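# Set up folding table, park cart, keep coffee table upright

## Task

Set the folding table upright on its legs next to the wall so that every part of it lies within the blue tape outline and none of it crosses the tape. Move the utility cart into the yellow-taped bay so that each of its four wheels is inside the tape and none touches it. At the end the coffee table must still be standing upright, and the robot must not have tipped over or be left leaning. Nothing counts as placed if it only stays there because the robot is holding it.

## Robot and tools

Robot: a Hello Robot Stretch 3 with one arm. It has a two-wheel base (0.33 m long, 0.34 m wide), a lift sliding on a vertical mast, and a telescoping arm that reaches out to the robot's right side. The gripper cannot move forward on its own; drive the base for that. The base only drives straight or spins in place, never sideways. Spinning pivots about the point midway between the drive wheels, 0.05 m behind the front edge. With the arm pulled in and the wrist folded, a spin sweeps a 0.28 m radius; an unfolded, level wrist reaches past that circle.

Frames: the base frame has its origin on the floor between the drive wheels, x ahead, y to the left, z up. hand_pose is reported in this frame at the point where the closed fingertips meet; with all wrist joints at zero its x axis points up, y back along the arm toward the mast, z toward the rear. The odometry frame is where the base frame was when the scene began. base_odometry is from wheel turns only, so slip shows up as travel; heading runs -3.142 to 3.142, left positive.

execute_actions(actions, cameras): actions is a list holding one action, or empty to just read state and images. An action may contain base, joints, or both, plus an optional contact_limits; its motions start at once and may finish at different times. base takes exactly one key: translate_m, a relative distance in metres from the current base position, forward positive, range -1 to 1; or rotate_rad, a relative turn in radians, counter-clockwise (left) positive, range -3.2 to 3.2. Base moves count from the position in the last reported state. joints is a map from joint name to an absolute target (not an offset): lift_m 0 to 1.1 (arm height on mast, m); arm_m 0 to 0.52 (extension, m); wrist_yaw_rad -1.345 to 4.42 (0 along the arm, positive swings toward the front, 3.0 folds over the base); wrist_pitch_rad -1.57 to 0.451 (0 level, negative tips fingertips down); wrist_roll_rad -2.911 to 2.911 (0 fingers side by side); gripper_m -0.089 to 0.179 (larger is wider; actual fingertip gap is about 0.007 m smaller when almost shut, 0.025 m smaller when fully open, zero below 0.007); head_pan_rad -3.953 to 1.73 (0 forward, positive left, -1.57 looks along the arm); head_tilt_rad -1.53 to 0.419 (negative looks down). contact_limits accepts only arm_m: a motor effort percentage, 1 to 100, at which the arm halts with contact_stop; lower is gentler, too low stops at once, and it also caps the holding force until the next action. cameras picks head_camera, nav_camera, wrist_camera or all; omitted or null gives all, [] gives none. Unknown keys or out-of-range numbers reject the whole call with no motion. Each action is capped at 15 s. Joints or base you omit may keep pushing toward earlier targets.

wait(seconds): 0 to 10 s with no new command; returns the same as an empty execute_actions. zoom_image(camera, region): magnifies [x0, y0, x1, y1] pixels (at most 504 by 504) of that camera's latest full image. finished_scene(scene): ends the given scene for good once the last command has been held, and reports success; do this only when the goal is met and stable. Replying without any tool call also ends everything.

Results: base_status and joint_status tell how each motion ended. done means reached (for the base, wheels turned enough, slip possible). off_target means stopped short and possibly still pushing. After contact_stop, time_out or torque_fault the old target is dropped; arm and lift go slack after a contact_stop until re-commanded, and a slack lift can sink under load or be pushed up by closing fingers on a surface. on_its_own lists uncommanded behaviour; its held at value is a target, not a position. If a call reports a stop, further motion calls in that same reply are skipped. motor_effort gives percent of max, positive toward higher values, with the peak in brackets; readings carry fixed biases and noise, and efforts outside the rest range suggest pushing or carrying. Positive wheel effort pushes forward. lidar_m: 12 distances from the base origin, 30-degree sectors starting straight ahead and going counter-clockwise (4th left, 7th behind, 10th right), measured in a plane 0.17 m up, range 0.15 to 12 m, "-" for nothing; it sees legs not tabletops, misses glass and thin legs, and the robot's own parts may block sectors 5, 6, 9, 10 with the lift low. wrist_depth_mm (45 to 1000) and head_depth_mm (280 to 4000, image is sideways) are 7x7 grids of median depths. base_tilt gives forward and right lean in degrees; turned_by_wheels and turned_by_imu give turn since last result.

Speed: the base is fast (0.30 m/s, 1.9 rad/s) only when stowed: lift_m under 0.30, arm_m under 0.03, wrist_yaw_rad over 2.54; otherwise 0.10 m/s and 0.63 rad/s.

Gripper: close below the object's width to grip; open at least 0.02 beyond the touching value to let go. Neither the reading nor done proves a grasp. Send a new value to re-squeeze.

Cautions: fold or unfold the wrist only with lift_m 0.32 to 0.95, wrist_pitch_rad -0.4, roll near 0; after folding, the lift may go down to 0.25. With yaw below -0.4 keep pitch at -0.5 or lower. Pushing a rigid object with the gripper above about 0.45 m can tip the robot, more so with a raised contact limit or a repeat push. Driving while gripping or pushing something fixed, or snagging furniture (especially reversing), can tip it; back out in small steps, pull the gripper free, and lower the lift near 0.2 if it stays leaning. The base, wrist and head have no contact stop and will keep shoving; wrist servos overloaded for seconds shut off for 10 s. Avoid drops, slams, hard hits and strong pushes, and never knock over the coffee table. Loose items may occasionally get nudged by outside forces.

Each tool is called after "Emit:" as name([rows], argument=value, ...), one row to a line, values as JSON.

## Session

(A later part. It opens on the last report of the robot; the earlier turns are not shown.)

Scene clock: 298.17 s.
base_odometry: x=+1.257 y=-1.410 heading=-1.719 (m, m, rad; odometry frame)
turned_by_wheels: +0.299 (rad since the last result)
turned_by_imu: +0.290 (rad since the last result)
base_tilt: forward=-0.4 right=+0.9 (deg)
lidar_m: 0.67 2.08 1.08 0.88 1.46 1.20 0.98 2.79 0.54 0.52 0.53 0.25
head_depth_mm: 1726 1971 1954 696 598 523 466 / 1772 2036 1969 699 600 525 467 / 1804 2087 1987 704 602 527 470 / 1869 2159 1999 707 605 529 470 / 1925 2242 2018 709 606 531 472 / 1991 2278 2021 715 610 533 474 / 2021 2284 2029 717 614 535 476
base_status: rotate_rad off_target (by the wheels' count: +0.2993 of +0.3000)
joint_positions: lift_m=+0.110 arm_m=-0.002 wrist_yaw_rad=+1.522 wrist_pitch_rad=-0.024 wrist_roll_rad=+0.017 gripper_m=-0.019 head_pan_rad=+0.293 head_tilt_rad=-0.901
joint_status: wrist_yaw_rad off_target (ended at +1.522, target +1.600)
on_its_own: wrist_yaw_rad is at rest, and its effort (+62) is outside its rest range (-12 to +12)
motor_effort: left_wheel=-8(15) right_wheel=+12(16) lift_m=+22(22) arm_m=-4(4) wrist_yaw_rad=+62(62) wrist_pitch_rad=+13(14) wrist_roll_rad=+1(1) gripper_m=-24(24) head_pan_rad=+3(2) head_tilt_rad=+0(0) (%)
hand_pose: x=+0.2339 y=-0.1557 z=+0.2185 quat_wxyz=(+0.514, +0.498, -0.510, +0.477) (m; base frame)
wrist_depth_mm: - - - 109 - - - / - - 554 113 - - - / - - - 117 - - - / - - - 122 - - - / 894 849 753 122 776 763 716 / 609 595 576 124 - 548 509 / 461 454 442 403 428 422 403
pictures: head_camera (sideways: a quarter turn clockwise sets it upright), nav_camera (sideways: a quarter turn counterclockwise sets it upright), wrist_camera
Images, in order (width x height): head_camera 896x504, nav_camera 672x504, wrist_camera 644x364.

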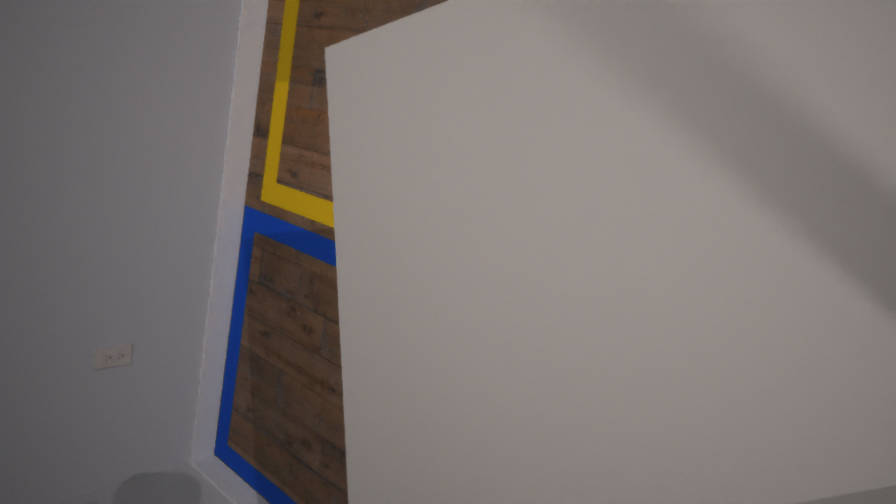

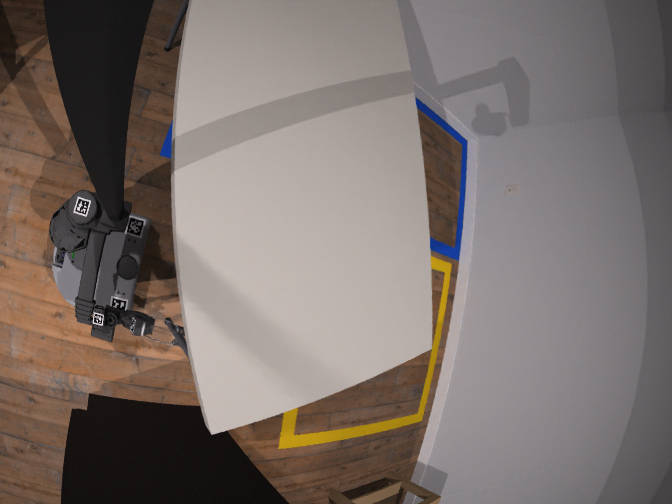

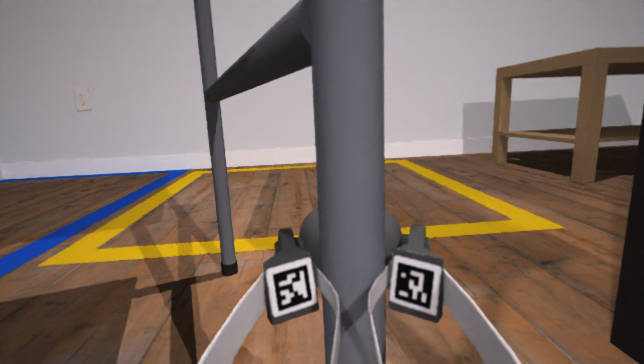

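Emit:
execute_actions([
  {"base":{"translate_m":0.25},"joints":{"wrist_yaw_rad":1.5}},
])

Scene clock: 305.33 s.
base_odometry: x=+1.220 y=-1.657 heading=-1.719 (m, m, rad; odometry frame)
turned_by_wheels: +0.000 (rad since the last result)
turned_by_imu: +0.001 (rad since the last result)
base_tilt: forward=-0.3 right=+0.9 (deg)
lidar_m: 0.63 1.84 1.49 1.04 1.47 1.54 1.22 3.01 0.53 0.51 0.52 0.25
head_depth_mm: 1511 1729 1897 1630 596 523 466 / 1556 1785 1946 699 600 525 468 / 1586 1844 1982 703 602 526 468 / 1635 1892 1988 707 605 530 471 / 1676 1954 2020 711 607 531 472 / 1724 2026 2021 714 611 533 474 / 1782 2107 2034 718 614 536 476
base_status: done
joint_positions: lift_m=+0.110 arm_m=-0.002 wrist_yaw_rad=+1.500 wrist_pitch_rad=-0.025 wrist_roll_rad=+0.017 gripper_m=-0.019 head_pan_rad=+0.293 head_tilt_rad=-0.901
joint_status: all done
motor_effort: left_wheel=+0(4) right_wheel=+8(16) lift_m=+22(21) arm_m=-5(4) wrist_yaw_rad=-1(11) wrist_pitch_rad=+13(13) wrist_roll_rad=+1(1) gripper_m=-17(20) head_pan_rad=+3(2) head_tilt_rad=+0(0) (%)
hand_pose: x=+0.2336 y=-0.1612 z=+0.2185 quat_wxyz=(+0.519, +0.492, -0.515, +0.472) (m; base frame)
wrist_depth_mm: - - 171 108 - - - / - - 224 110 - - - / - - - 114 - - - / - - - 118 - - - / 891 856 820 121 840 757 725 / 609 586 605 124 - 539 532 / 463 457 446 131 423 423 414
pictures: head_camera (sideways: a quarter turn clockwise sets it upright), nav_camera (sideways: a quarter turn counterclockwise sets it upright), wrist_camera
Images, in order (width x height): head_camera 896x504, nav_camera 672x504, wrist_camera 644x364.

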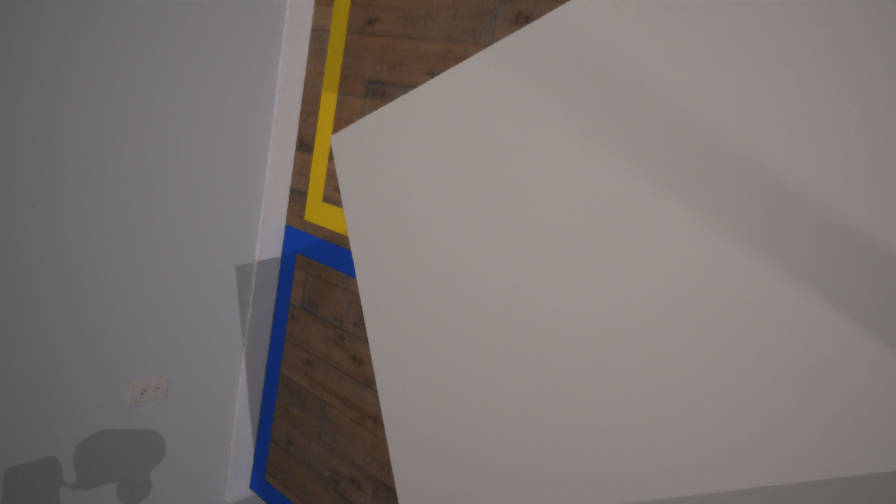

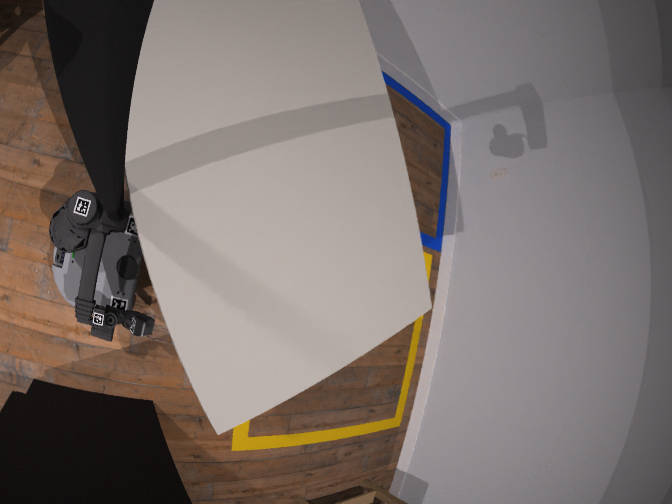

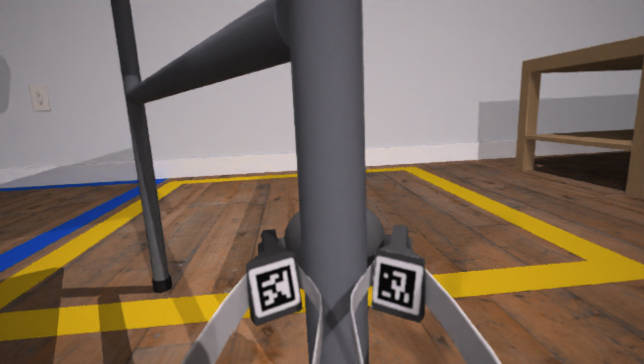

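Emit:
execute_actions([
  {"base":{"rotate_rad":0.3},"joints":{"arm_m":0.065,"wrist_yaw_rad":1.55}},
], cameras=["nav_camera","wrist_camera"])

Emit:
execute_actions([
  {"base":{"translate_m":0.25}},
], cameras=["nav_camera","wrist_camera"])

Scene clock: 349.83 s.
base_odometry: x=+1.220 y=-1.657 heading=-1.420 (m, m, rad; odometry frame)
turned_by_wheels: +0.300 (rad since the last result)
turned_by_imu: +0.291 (rad since the last result)
base_tilt: forward=-0.3 right=+0.9 (deg)
lidar_m: 0.68 1.65 1.05 0.85 1.65 1.22 1.39 0.59 0.51 0.51 0.28 0.29
head_depth_mm: 1572 1783 1910 695 599 523 466 / 1656 1896 1964 700 599 525 467 / 1763 2022 1978 703 602 526 469 / 1870 2170 1996 706 604 530 470 / 1961 2217 2008 711 607 531 472 / 1776 1967 2012 714 610 534 474 / 1590 1735 1826 717 613 536 476
base_status: done
joint_positions: lift_m=+0.110 arm_m=+0.064 wrist_yaw_rad=+1.563 wrist_pitch_rad=-0.025 wrist_roll_rad=+0.017 gripper_m=-0.019 head_pan_rad=+0.293 head_tilt_rad=-0.901
joint_status: all done
motor_effort: left_wheel=-2(7) right_wheel=+10(15) lift_m=+22(22) arm_m=+8(8) wrist_yaw_rad=-11(31) wrist_pitch_rad=+13(13) wrist_roll_rad=+1(1) gripper_m=-19(19) head_pan_rad=+3(2) head_tilt_rad=+0(0) (%)
hand_pose: x=+0.2342 y=-0.2115 z=+0.2185 quat_wxyz=(+0.504, +0.508, -0.500, +0.488) (m; base frame)
wrist_depth_mm: - - - 107 - - - / - - - 110 - - - / - - - 114 - - - / - - - 117 - - - / 885 847 839 120 815 763 709 / 604 602 613 123 578 547 527 / 460 457 442 131 434 425 415
pictures: nav_camera (sideways: a quarter turn counterclockwise sets it upright), wrist_camera
Images, in order (width x height): nav_camera 672x504, wrist_camera 644x364.

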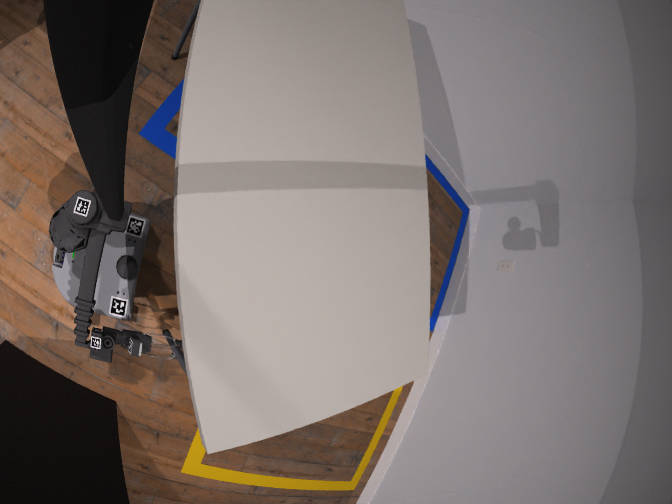

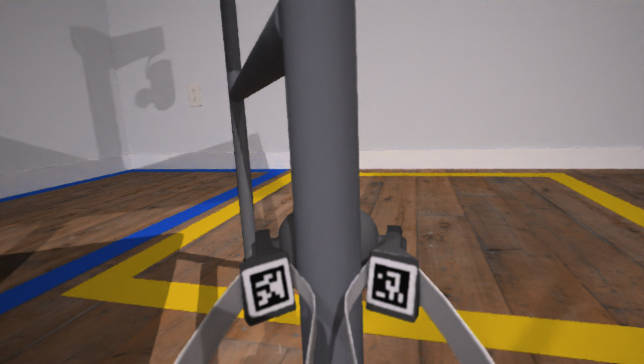

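Scene clock: 353.30 s.
base_odometry: x=+1.258 y=-1.904 heading=-1.420 (m, m, rad; odometry frame)
turned_by_wheels: +0.000 (rad since the last result)
turned_by_imu: +0.001 (rad since the last result)
base_tilt: forward=-0.4 right=+1.0 (deg)
lidar_m: 0.64 1.58 1.36 1.00 1.58 1.46 1.55 0.67 0.58 1.39 0.29 0.29
head_depth_mm: 1355 1535 1747 696 598 523 467 / 1427 1639 1801 700 600 525 468 / 1518 1750 1935 704 602 527 469 / 1613 1883 1992 708 605 529 470 / 1733 2016 2000 711 608 531 472 / 1691 1872 1972 714 610 533 474 / 1515 1666 1826 717 613 535 476
base_status: done
joint_positions: lift_m=+0.110 arm_m=+0.065 wrist_yaw_rad=+1.552 wrist_pitch_rad=-0.025 wrist_roll_rad=+0.017 gripper_m=-0.019 head_pan_rad=+0.293 head_tilt_rad=-0.901
joint_status: not commanded
motor_effort: left_wheel=+7(8) right_wheel=+3(13) lift_m=+21(21) arm_m=+6(8) wrist_yaw_rad=-1(11) wrist_pitch_rad=+14(14) wrist_roll_rad=+1(1) gripper_m=-17(19) head_pan_rad=+2(2) head_tilt_rad=+0(0) (%)
hand_pose: x=+0.2341 y=-0.2145 z=+0.2183 quat_wxyz=(+0.507, +0.506, -0.502, +0.485) (m; base frame)
wrist_depth_mm: - - - 107 - - - / - - 274 111 - - - / - - - 114 - - - / - - - 117 - - - / 872 855 809 121 819 757 716 / 604 592 587 124 - 539 529 / 462 455 443 131 429 422 416
pictures: nav_camera (sideways: a quarter turn counterclockwise sets it upright), wrist_camera
Images, in order (width x height): nav_camera 672x504, wrist_camera 644x364.

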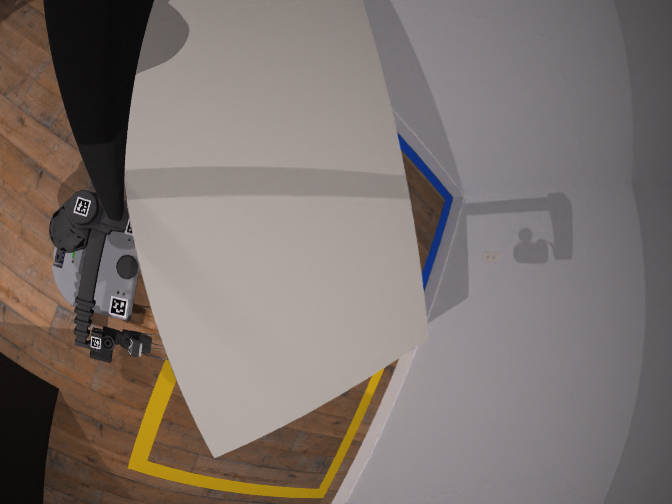

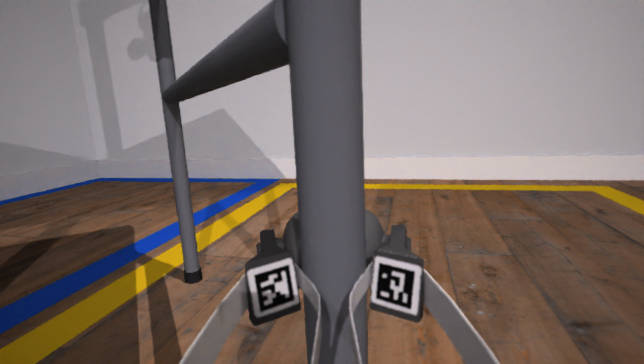

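Emit:
execute_actions([
  {"base":{"rotate_rad":0.3},"joints":{"arm_m":0.13,"wrist_yaw_rad":1.57}},
], cameras=["nav_camera"])

Emit:
execute_actions([
  {"base":{"translate_m":0.22}},
], cameras=["nav_camera","wrist_camera"])

Scene clock: 365.17 s.
base_odometry: x=+1.258 y=-1.904 heading=-1.120 (m, m, rad; odometry frame)
turned_by_wheels: +0.300 (rad since the last result)
turned_by_imu: +0.291 (rad since the last result)
base_tilt: forward=-0.4 right=+0.9 (deg)
lidar_m: 0.70 1.40 1.00 0.79 1.77 1.46 0.79 0.59 0.58 1.39 0.33 1.54
head_depth_mm: 1559 1733 1874 696 597 523 466 / 1711 1932 1971 701 601 524 467 / 1728 2024 1981 702 602 527 469 / 1581 1811 1961 706 605 529 471 / 1451 1662 1834 710 608 530 472 / 1342 1516 1607 714 610 534 474 / 1253 1395 1477 717 613 535 476
base_status: done
joint_positions: lift_m=+0.110 arm_m=+0.129 wrist_yaw_rad=+1.585 wrist_pitch_rad=-0.025 wrist_roll_rad=+0.017 gripper_m=-0.019 head_pan_rad=+0.293 head_tilt_rad=-0.901
joint_status: all done
motor_effort: left_wheel=-2(8) right_wheel=+10(16) lift_m=+22(22) arm_m=+9(9) wrist_yaw_rad=-12(21) wrist_pitch_rad=+14(14) wrist_roll_rad=+1(1) gripper_m=-19(19) head_pan_rad=+2(2) head_tilt_rad=+0(0) (%)
hand_pose: x=+0.2342 y=-0.2709 z=+0.2183 quat_wxyz=(+0.499, +0.514, -0.494, +0.493) (m; base frame)
wrist_depth_mm: - - - 107 - - - / - - - 111 - - - / - - - 114 - - - / - - - 118 - - - / 883 866 829 120 832 736 715 / 613 600 612 123 578 540 529 / 462 455 443 134 428 425 415
pictures: nav_camera (sideways: a quarter turn counterclockwise sets it upright)
Images, in order (width x height): nav_camera 672x504.

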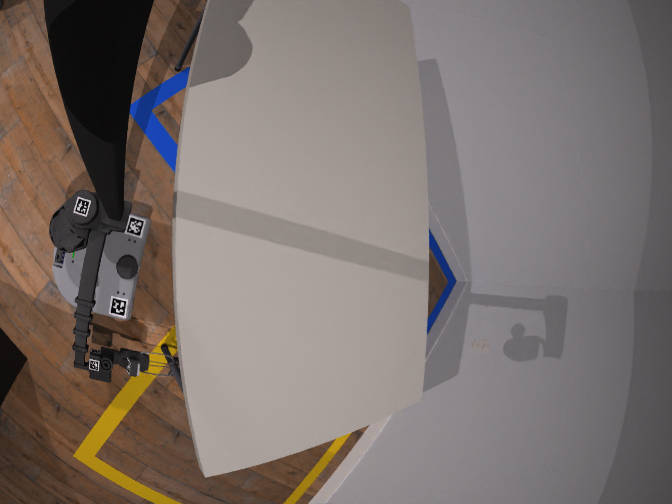

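Scene clock: 368.33 s.
base_odometry: x=+1.353 y=-2.102 heading=-1.121 (m, m, rad; odometry frame)
turned_by_wheels: +0.000 (rad since the last result)
turned_by_imu: +0.000 (rad since the last result)
base_tilt: forward=-0.5 right=+1.0 (deg)
lidar_m: 0.66 1.29 1.25 0.95 1.82 1.64 0.95 0.74 1.15 1.41 0.33 1.36
head_depth_mm: 1367 1528 1657 697 598 524 466 / 1496 1688 1858 699 600 525 467 / 1577 1814 1966 703 602 527 469 / 1441 1665 1885 705 604 530 470 / 1331 1514 1765 710 608 531 472 / 1230 1386 1594 714 611 533 474 / 1145 1276 1449 719 613 535 476
base_status: done
joint_positions: lift_m=+0.110 arm_m=+0.130 wrist_yaw_rad=+1.571 wrist_pitch_rad=-0.025 wrist_roll_rad=+0.017 gripper_m=-0.019 head_pan_rad=+0.293 head_tilt_rad=-0.901
joint_status: not commanded
motor_effort: left_wheel=+0(4) right_wheel=+8(16) lift_m=+22(21) arm_m=+5(9) wrist_yaw_rad=-1(13) wrist_pitch_rad=+14(14) wrist_roll_rad=+1(1) gripper_m=-18(19) head_pan_rad=+3(2) head_tilt_rad=+0(0) (%)
hand_pose: x=+0.2342 y=-0.2747 z=+0.2182 quat_wxyz=(+0.503, +0.510, -0.498, +0.489) (m; base frame)
wrist_depth_mm: - - - 107 - 916 846 / - - 434 110 - 962 859 / - - - 114 - - 872 / - - - 118 - - 879 / 888 860 808 121 827 755 726 / 602 595 598 124 - 541 521 / 464 456 449 131 428 421 411
pictures: nav_camera (sideways: a quarter turn counterclockwise sets it upright), wrist_camera
Images, in order (width x height): nav_camera 672x504, wrist_camera 644x364.

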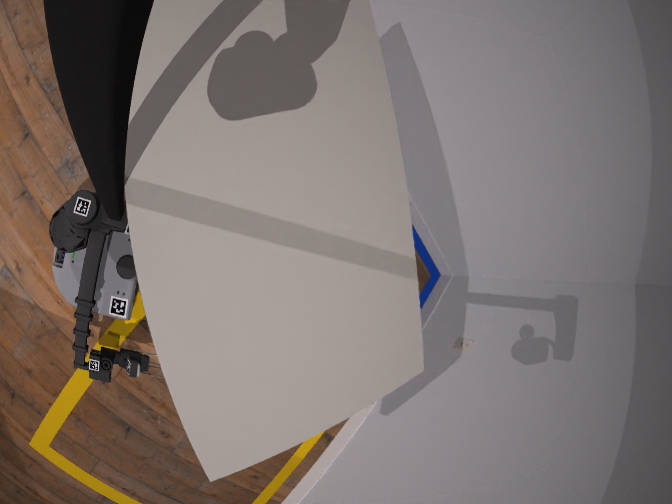

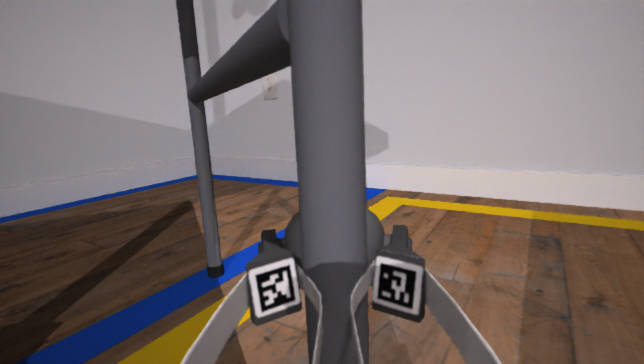

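Emit:
execute_actions([
  {"base":{"rotate_rad":0.3},"joints":{"arm_m":0.195,"wrist_yaw_rad":1.57,"head_pan_rad":1.0,"head_tilt_rad":-0.7}},
], cameras=["nav_camera","head_camera"])

Scene clock: 391.47 s.
base_odometry: x=+1.353 y=-2.102 heading=-0.821 (m, m, rad; odometry frame)
turned_by_wheels: +0.299 (rad since the last result)
turned_by_imu: +0.290 (rad since the last result)
base_tilt: forward=-0.4 right=+0.9 (deg)
lidar_m: 1.40 1.25 0.96 0.74 1.65 1.72 0.77 0.74 1.41 1.52 0.38 0.72
head_depth_mm: 1001 1112 1250 1353 693 581 499 / 1025 1142 1295 868 696 582 500 / 1053 1176 1341 873 699 584 502 / 1083 1210 1340 877 704 586 504 / 1114 1259 1404 884 707 590 505 / 1151 1296 1497 888 709 591 528 / 1184 1346 1551 893 712 608 1164
base_status: done
joint_positions: lift_m=+0.110 arm_m=+0.194 wrist_yaw_rad=+1.585 wrist_pitch_rad=-0.026 wrist_roll_rad=+0.017 gripper_m=-0.019 head_pan_rad=+0.993 head_tilt_rad=-0.704
joint_status: all done
motor_effort: left_wheel=-4(10) right_wheel=+12(19) lift_m=+22(22) arm_m=+9(9) wrist_yaw_rad=-12(14) wrist_pitch_rad=+14(14) wrist_roll_rad=+1(1) gripper_m=-19(19) head_pan_rad=+3(32) head_tilt_rad=+1(12) (%)
hand_pose: x=+0.2342 y=-0.3358 z=+0.2182 quat_wxyz=(+0.499, +0.514, -0.494, +0.493) (m; base frame)
wrist_depth_mm: - - - 107 - 907 793 / - - - 110 - 952 806 / - - - 114 - 946 808 / - - - 118 - - 830 / 884 848 818 120 809 731 717 / 615 609 596 124 573 538 523 / 465 457 444 133 426 422 414
pictures: head_camera (sideways: a quarter turn clockwise sets it upright), nav_camera (sideways: a quarter turn counterclockwise sets it upright)
Images, in order (width x height): head_camera 896x504, nav_camera 672x504.

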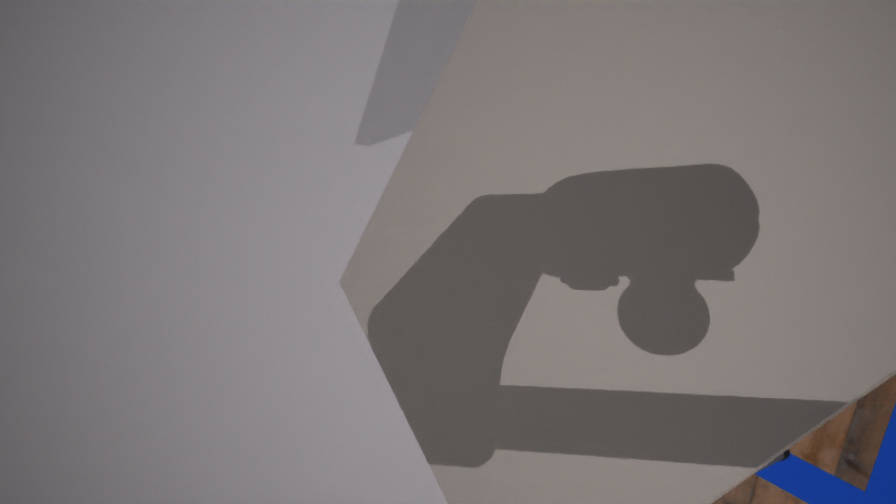

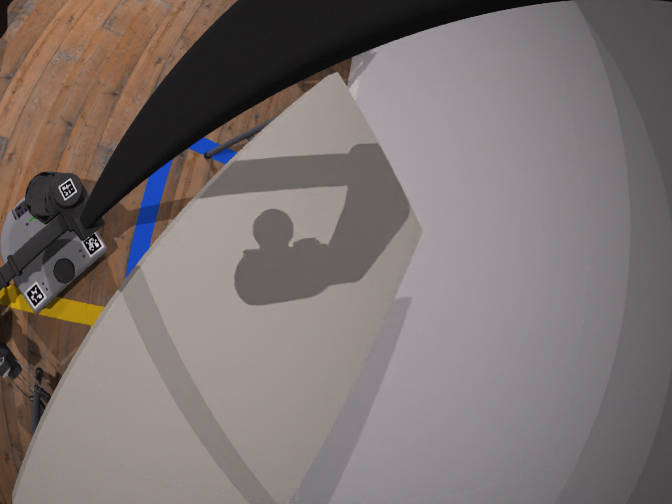

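Emit:
execute_actions([
  {"base":{"translate_m":0.25},"joints":{"head_pan_rad":0.5,"head_tilt_rad":-0.9}},
], cameras=["nav_camera","wrist_camera"])

Emit:
execute_actions([
  {"base":{"rotate_rad":0.3},"joints":{"arm_m":0.26,"wrist_yaw_rad":1.57}},
], cameras=["nav_camera","wrist_camera"])

Scene clock: 432.50 s.
base_odometry: x=+1.524 y=-2.285 heading=-0.821 (m, m, rad; odometry frame)
turned_by_wheels: +0.001 (rad since the last result)
turned_by_imu: +0.002 (rad since the last result)
base_tilt: forward=-0.3 right=+0.9 (deg)
lidar_m: 0.68 1.06 0.90 1.28 0.71 1.82 0.98 0.97 1.54 1.33 0.38 1.20
head_depth_mm: 1009 1172 1420 701 601 525 467 / 983 1150 1374 708 603 527 468 / 959 1115 1331 709 605 529 470 / 942 1091 1288 714 609 531 472 / 922 1063 1230 716 611 533 474 / 902 1037 1186 722 613 536 475 / 884 1011 1156 725 617 538 477
base_status: done
joint_positions: lift_m=+0.110 arm_m=+0.195 wrist_yaw_rad=+1.577 wrist_pitch_rad=-0.027 wrist_roll_rad=+0.017 gripper_m=-0.019 head_pan_rad=+0.507 head_tilt_rad=-0.892
joint_status: all done
motor_effort: left_wheel=+14(16) right_wheel=-3(18) lift_m=+21(22) arm_m=+5(9) wrist_yaw_rad=-5(14) wrist_pitch_rad=+14(15) wrist_roll_rad=+1(1) gripper_m=-18(18) head_pan_rad=-3(26) head_tilt_rad=-3(17) (%)
hand_pose: x=+0.2341 y=-0.3382 z=+0.2180 quat_wxyz=(+0.501, +0.512, -0.496, +0.490) (m; base frame)
wrist_depth_mm: 896 - - 107 939 778 665 / 889 - 560 110 - 799 672 / 940 - - 114 - 813 681 / 942 - - 118 - 835 695 / 876 864 817 121 795 755 673 / 613 590 584 124 - 549 529 / 458 454 442 132 433 421 412
pictures: nav_camera (sideways: a quarter turn counterclockwise sets it upright), wrist_camera
Images, in order (width x height): nav_camera 672x504, wrist_camera 644x364.

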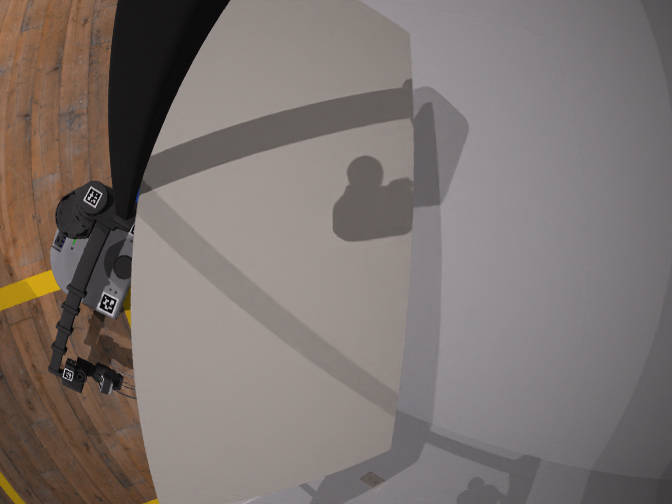

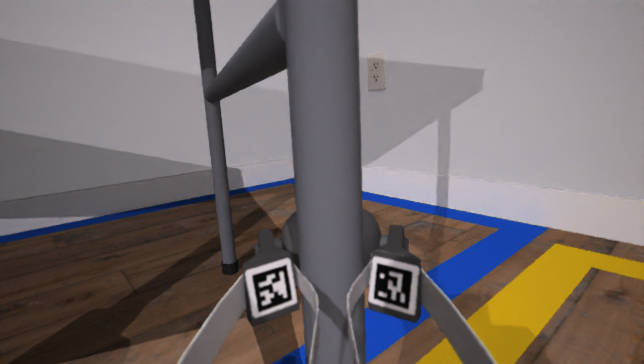

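Scene clock: 434.13 s.
base_odometry: x=+1.523 y=-2.285 heading=-0.521 (m, m, rad; odometry frame)
turned_by_wheels: +0.299 (rad since the last result)
turned_by_imu: +0.288 (rad since the last result)
base_tilt: forward=-0.4 right=+0.9 (deg)
lidar_m: 1.08 1.07 0.91 0.68 2.11 1.14 0.97 1.54 1.55 1.21 0.44 0.76
head_depth_mm: 904 1040 1202 702 601 525 468 / 909 1052 1184 705 604 528 468 / 915 1058 1187 710 606 529 470 / 925 1071 1173 714 608 531 472 / 933 1077 866 716 611 534 474 / 943 1090 870 721 614 535 490 / 948 1102 877 723 617 537 510
base_status: done
joint_positions: lift_m=+0.110 arm_m=+0.259 wrist_yaw_rad=+1.584 wrist_pitch_rad=-0.026 wrist_roll_rad=+0.017 gripper_m=-0.019 head_pan_rad=+0.507 head_tilt_rad=-0.892
joint_status: all done
motor_effort: left_wheel=-6(11) right_wheel=+13(22) lift_m=+22(21) arm_m=+8(8) wrist_yaw_rad=-11(18) wrist_pitch_rad=+14(14) wrist_roll_rad=+1(1) gripper_m=-19(20) head_pan_rad=-3(3) head_tilt_rad=-3(3) (%)
hand_pose: x=+0.2341 y=-0.4012 z=+0.2181 quat_wxyz=(+0.500, +0.514, -0.494, +0.492) (m; base frame)
wrist_depth_mm: 886 961 - 107 - 823 664 / 907 - - 110 - 857 671 / 898 - - 114 - 868 694 / 935 - - 117 - 879 692 / 883 847 819 120 832 733 673 / 598 596 609 123 574 545 530 / 461 454 443 132 429 420 414
pictures: nav_camera (sideways: a quarter turn counterclockwise sets it upright), wrist_camera
Images, in order (width x height): nav_camera 672x504, wrist_camera 644x364.

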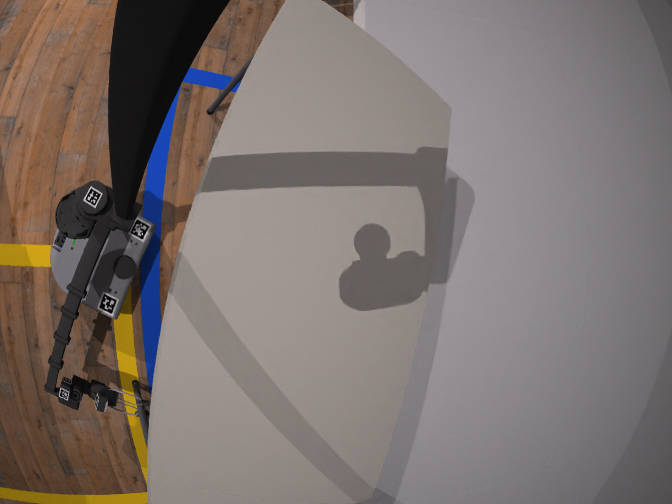

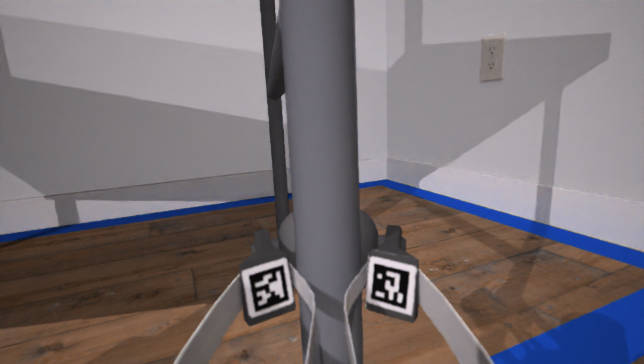

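Emit:
execute_actions(actions=[])

Scene clock: 461.27 s.
base_odometry: x=+1.523 y=-2.285 heading=-0.521 (m, m, rad; odometry frame)
turned_by_wheels: +0.000 (rad since the last result)
turned_by_imu: +0.001 (rad since the last result)
base_tilt: forward=-0.3 right=+1.0 (deg)
lidar_m: 1.08 1.06 0.91 0.68 2.12 1.13 0.97 1.54 1.56 1.21 0.44 0.75
head_depth_mm: 903 1039 1203 702 600 525 467 / 910 1049 1188 705 603 527 469 / 918 1059 1188 711 606 529 470 / 926 1071 1179 713 610 531 472 / 931 1084 865 716 612 533 474 / 942 1092 870 720 614 536 491 / 951 1103 879 724 617 537 510
base_status: done
joint_positions: lift_m=+0.110 arm_m=+0.259 wrist_yaw_rad=+1.584 wrist_pitch_rad=-0.026 wrist_roll_rad=+0.017 gripper_m=-0.019 head_pan_rad=+0.507 head_tilt_rad=-0.892
joint_status: all done
motor_effort: left_wheel=-6(11) right_wheel=+13(22) lift_m=+21(21) arm_m=+8(8) wrist_yaw_rad=-11(18) wrist_pitch_rad=+14(14) wrist_roll_rad=+1(1) gripper_m=-19(20) head_pan_rad=-3(3) head_tilt_rad=-3(3) (%)
hand_pose: x=+0.2341 y=-0.4012 z=+0.2181 quat_wxyz=(+0.500, +0.514, -0.494, +0.492) (m; base frame)
wrist_depth_mm: 883 933 - 107 - 829 659 / 881 - - 110 - 852 672 / 902 - - 114 - 858 681 / 929 - - 117 - 882 686 / 887 867 829 120 834 742 663 / 602 598 597 124 577 541 522 / 455 457 440 132 429 421 411
pictures: head_camera (sideways: a quarter turn clockwise sets it upright), nav_camera (sideways: a quarter turn counterclockwise sets it upright), wrist_camera
Images, in order (width x height): head_camera 896x504, nav_camera 672x504, wrist_camera 644x364.

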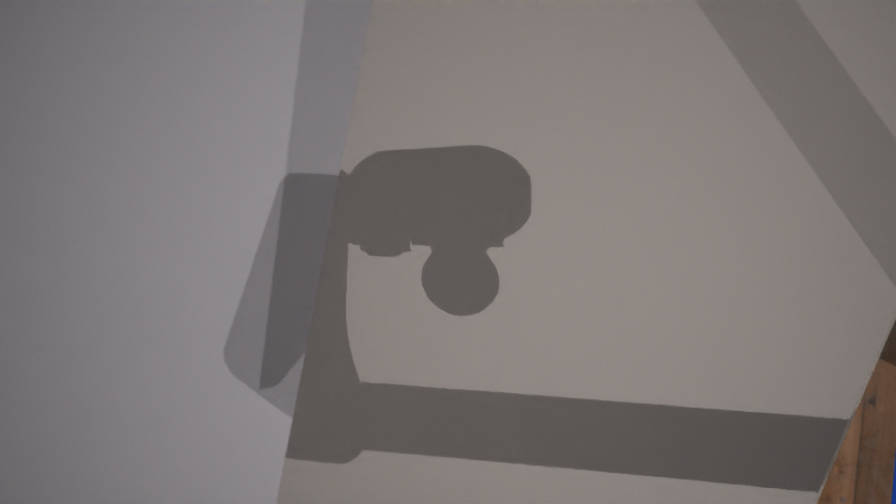

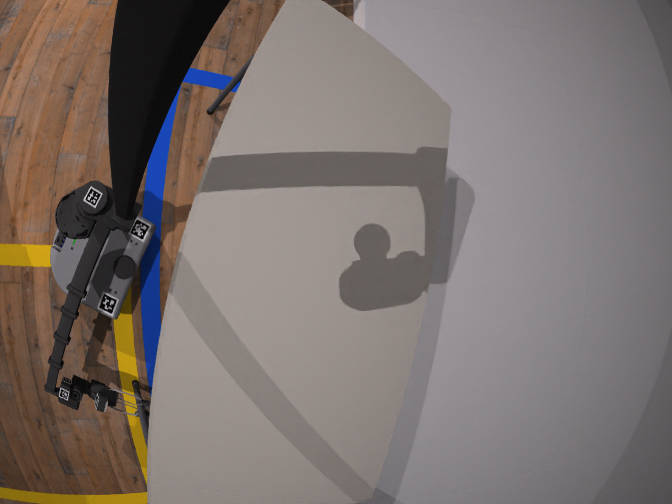

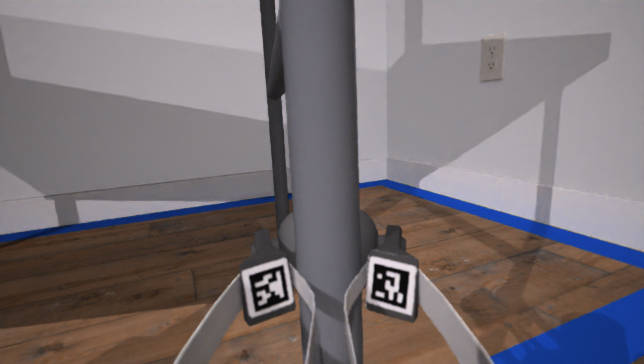

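Emit:
execute_actions([
  {"base":{"rotate_rad":0.3},"joints":{"arm_m":0.325,"head_pan_rad":-0.6,"head_tilt_rad":-1.0}},
])

Scene clock: 511.00 s.
base_odometry: x=+1.523 y=-2.285 heading=-0.222 (m, m, rad; odometry frame)
turned_by_wheels: +0.299 (rad since the last result)
turned_by_imu: +0.286 (rad since the last result)
base_tilt: forward=-0.3 right=+0.9 (deg)
lidar_m: 1.07 0.95 0.66 1.84 1.82 0.97 1.08 1.54 1.30 1.19 0.50 0.84
head_depth_mm: 1226 1388 1436 647 961 1183 1080 / 1340 1534 756 650 590 1201 1091 / 1412 1562 760 654 573 1185 1103 / 1286 913 765 657 575 539 1091 / 1180 1273 768 661 578 522 1092 / 1082 1212 774 664 581 516 1067 / 1006 1133 777 666 584 519 481
base_status: rotate_rad off_target (by the wheels' count: +0.2991 of +0.3000)
joint_positions: lift_m=+0.110 arm_m=+0.325 wrist_yaw_rad=+1.575 wrist_pitch_rad=-0.026 wrist_roll_rad=+0.017 gripper_m=-0.019 head_pan_rad=-0.593 head_tilt_rad=-0.988
joint_status: all done
motor_effort: left_wheel=-8(14) right_wheel=+16(26) lift_m=+21(22) arm_m=+7(8) wrist_yaw_rad=-4(26) wrist_pitch_rad=+14(14) wrist_roll_rad=+1(1) gripper_m=-18(19) head_pan_rad=-3(35) head_tilt_rad=-5(10) (%)
hand_pose: x=+0.2342 y=-0.4685 z=+0.2181 quat_wxyz=(+0.502, +0.512, -0.496, +0.490) (m; base frame)
wrist_depth_mm: 899 895 940 107 - - 726 / 913 935 975 110 - - 749 / 927 939 - 114 - - 754 / 922 - - 118 - - 760 / 889 862 844 120 816 740 706 / 608 599 581 124 - 540 526 / 466 452 442 131 430 421 412
pictures: head_camera (sideways: a quarter turn clockwise sets it upright), nav_camera (sideways: a quarter turn counterclockwise sets it upright), wrist_camera
Images, in order (width x height): head_camera 896x504, nav_camera 672x504, wrist_camera 644x364.

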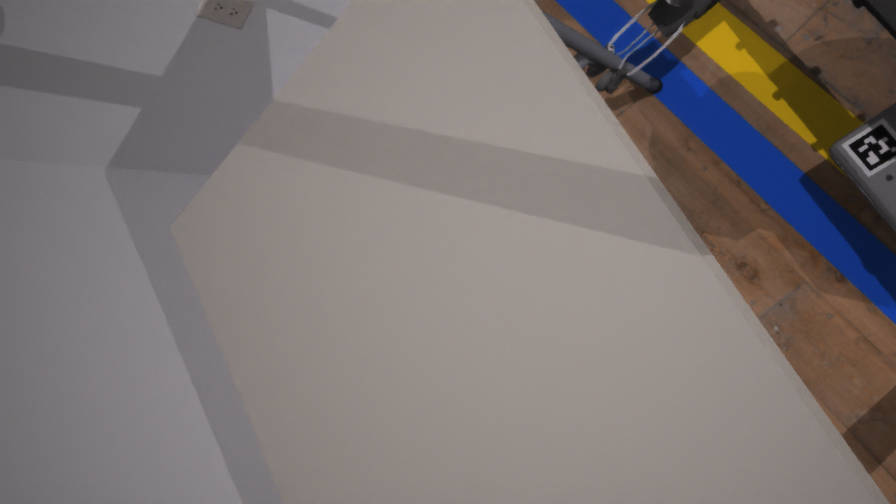

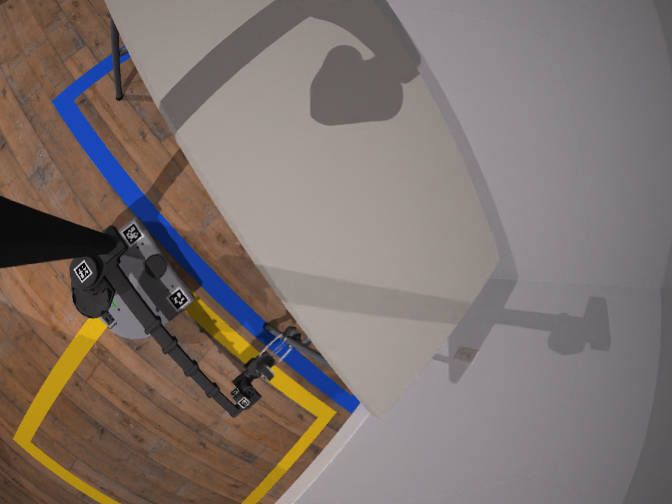

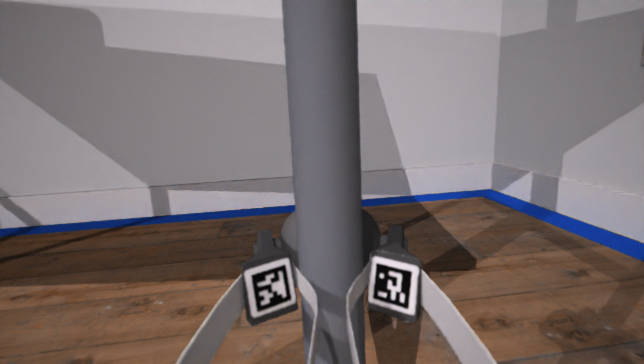

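Emit:
execute_actions([
  {"base":{"translate_m":0.15},"joints":{"head_pan_rad":-0.8,"head_tilt_rad":-1.1}},
])

Scene clock: 535.93 s.
base_odometry: x=+1.670 y=-2.318 heading=-0.223 (m, m, rad; odometry frame)
turned_by_wheels: -0.001 (rad since the last result)
turned_by_imu: -0.001 (rad since the last result)
base_tilt: forward=-0.3 right=+0.9 (deg)
lidar_m: 0.92 0.92 0.88 0.62 1.89 1.11 1.13 1.67 1.28 1.17 0.51 0.81
head_depth_mm: 1138 1321 683 1409 1306 1185 1075 / 1214 1418 684 618 1275 1182 - / 1307 1475 687 611 573 1194 - / 1390 796 690 612 551 1151 1110 / 1261 796 694 617 553 508 1076 / 1117 802 698 620 555 504 468 / 1007 808 702 622 558 506 464
base_status: done
joint_positions: lift_m=+0.110 arm_m=+0.325 wrist_yaw_rad=+1.555 wrist_pitch_rad=-0.026 wrist_roll_rad=+0.017 gripper_m=-0.019 head_pan_rad=-0.793 head_tilt_rad=-1.086
joint_status: all done
motor_effort: left_wheel=-10(12) right_wheel=+18(23) lift_m=+22(22) arm_m=+4(7) wrist_yaw_rad=+12(11) wrist_pitch_rad=+14(14) wrist_roll_rad=+1(1) gripper_m=-19(20) head_pan_rad=-3(16) head_tilt_rad=-5(14) (%)
hand_pose: x=+0.2341 y=-0.4737 z=+0.2181 quat_wxyz=(+0.506, +0.507, -0.501, +0.485) (m; base frame)
wrist_depth_mm: 762 787 813 106 864 904 693 / 773 795 826 110 886 919 709 / 792 823 874 113 926 938 708 / 810 839 863 117 945 - 722 / 816 827 821 120 809 745 666 / 608 590 584 123 - 539 519 / 464 450 443 267 429 422 414
pictures: head_camera (sideways: a quarter turn clockwise sets it upright), nav_camera (sideways: a quarter turn counterclockwise sets it upright), wrist_camera
Images, in order (width x height): head_camera 896x504, nav_camera 672x504, wrist_camera 644x364.

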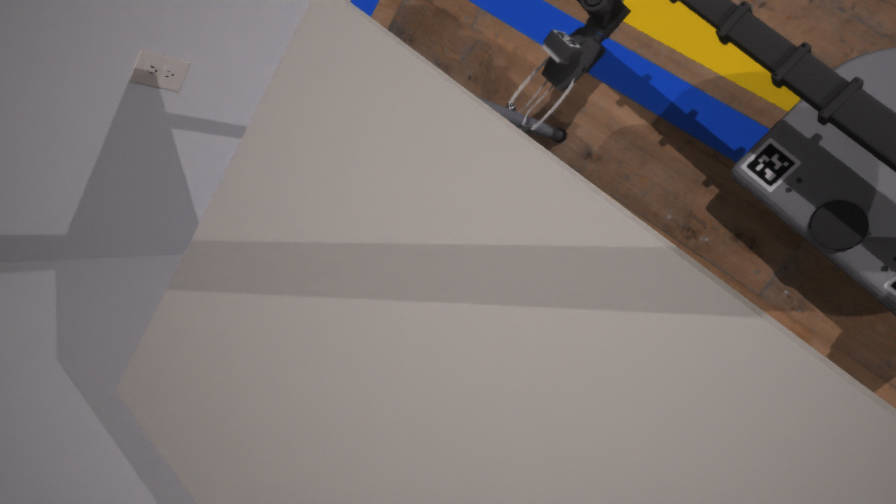

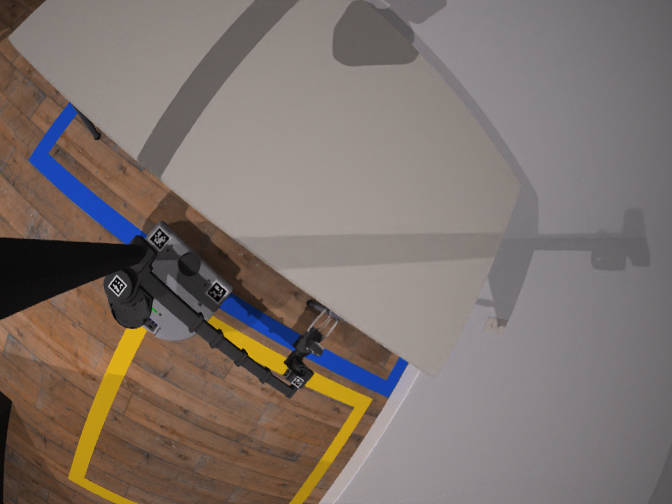

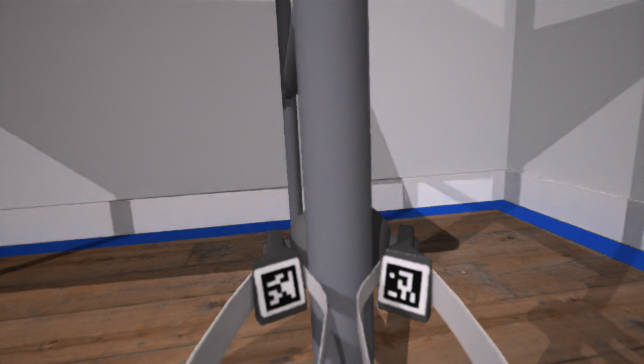

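Emit:
execute_actions([
  {"joints":{"head_pan_rad":0.9,"head_tilt_rad":-1.1}},
])

Scene clock: 615.83 s.
base_odometry: x=+1.670 y=-2.318 heading=-0.223 (m, m, rad; odometry frame)
turned_by_wheels: +0.000 (rad since the last result)
turned_by_imu: +0.001 (rad since the last result)
base_tilt: forward=-0.4 right=+1.0 (deg)
lidar_m: 0.92 0.92 0.88 0.62 1.89 1.11 1.14 1.68 1.28 1.17 0.51 0.81
head_depth_mm: 925 776 681 605 544 495 460 / 998 784 684 607 547 497 1056 / 1046 788 687 610 548 512 1094 / 1149 791 691 613 551 1177 - / 1340 797 695 617 580 1196 - / 1533 802 700 627 1301 1209 - / 1754 1911 702 1402 1325 1223 1088
base_status: not commanded
joint_positions: lift_m=+0.110 arm_m=+0.325 wrist_yaw_rad=+1.555 wrist_pitch_rad=-0.026 wrist_roll_rad=+0.017 gripper_m=-0.019 head_pan_rad=+0.893 head_tilt_rad=-1.086
joint_status: all done
on_its_own: right_wheel is at rest, and its effort (+19) is outside its rest range (-18 to +18)
motor_effort: left_wheel=-11(10) right_wheel=+19(19) lift_m=+21(22) arm_m=+3(4) wrist_yaw_rad=+11(11) wrist_pitch_rad=+14(14) wrist_roll_rad=+1(1) gripper_m=-19(19) head_pan_rad=+2(35) head_tilt_rad=-5(4) (%)
hand_pose: x=+0.2341 y=-0.4737 z=+0.2181 quat_wxyz=(+0.506, +0.507, -0.501, +0.485) (m; base frame)
wrist_depth_mm: 750 777 794 107 868 890 697 / 769 817 845 110 896 910 705 / 770 815 850 113 913 951 712 / 794 851 862 117 969 - 724 / 802 844 832 120 831 737 667 / 613 596 583 123 - 535 528 / 462 457 441 267 427 421 412
pictures: head_camera (sideways: a quarter turn clockwise sets it upright), nav_camera (sideways: a quarter turn counterclockwise sets it upright), wrist_camera
Images, in order (width x height): head_camera 896x504, nav_camera 672x504, wrist_camera 644x364.

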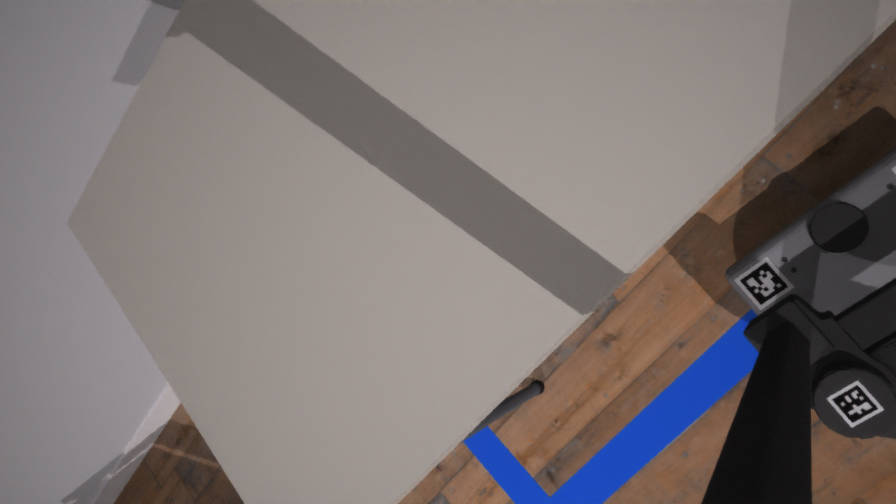

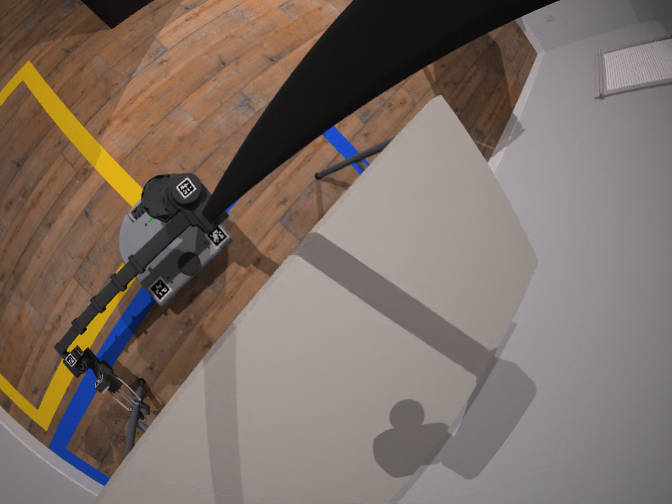

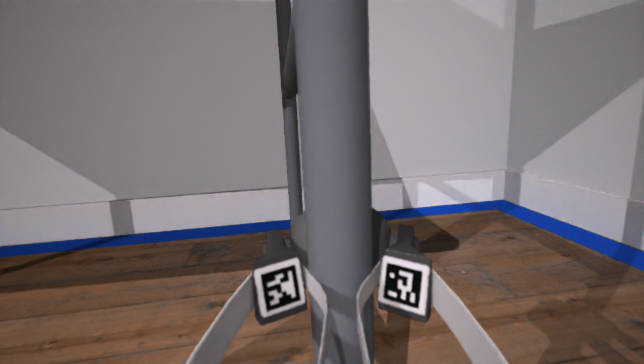

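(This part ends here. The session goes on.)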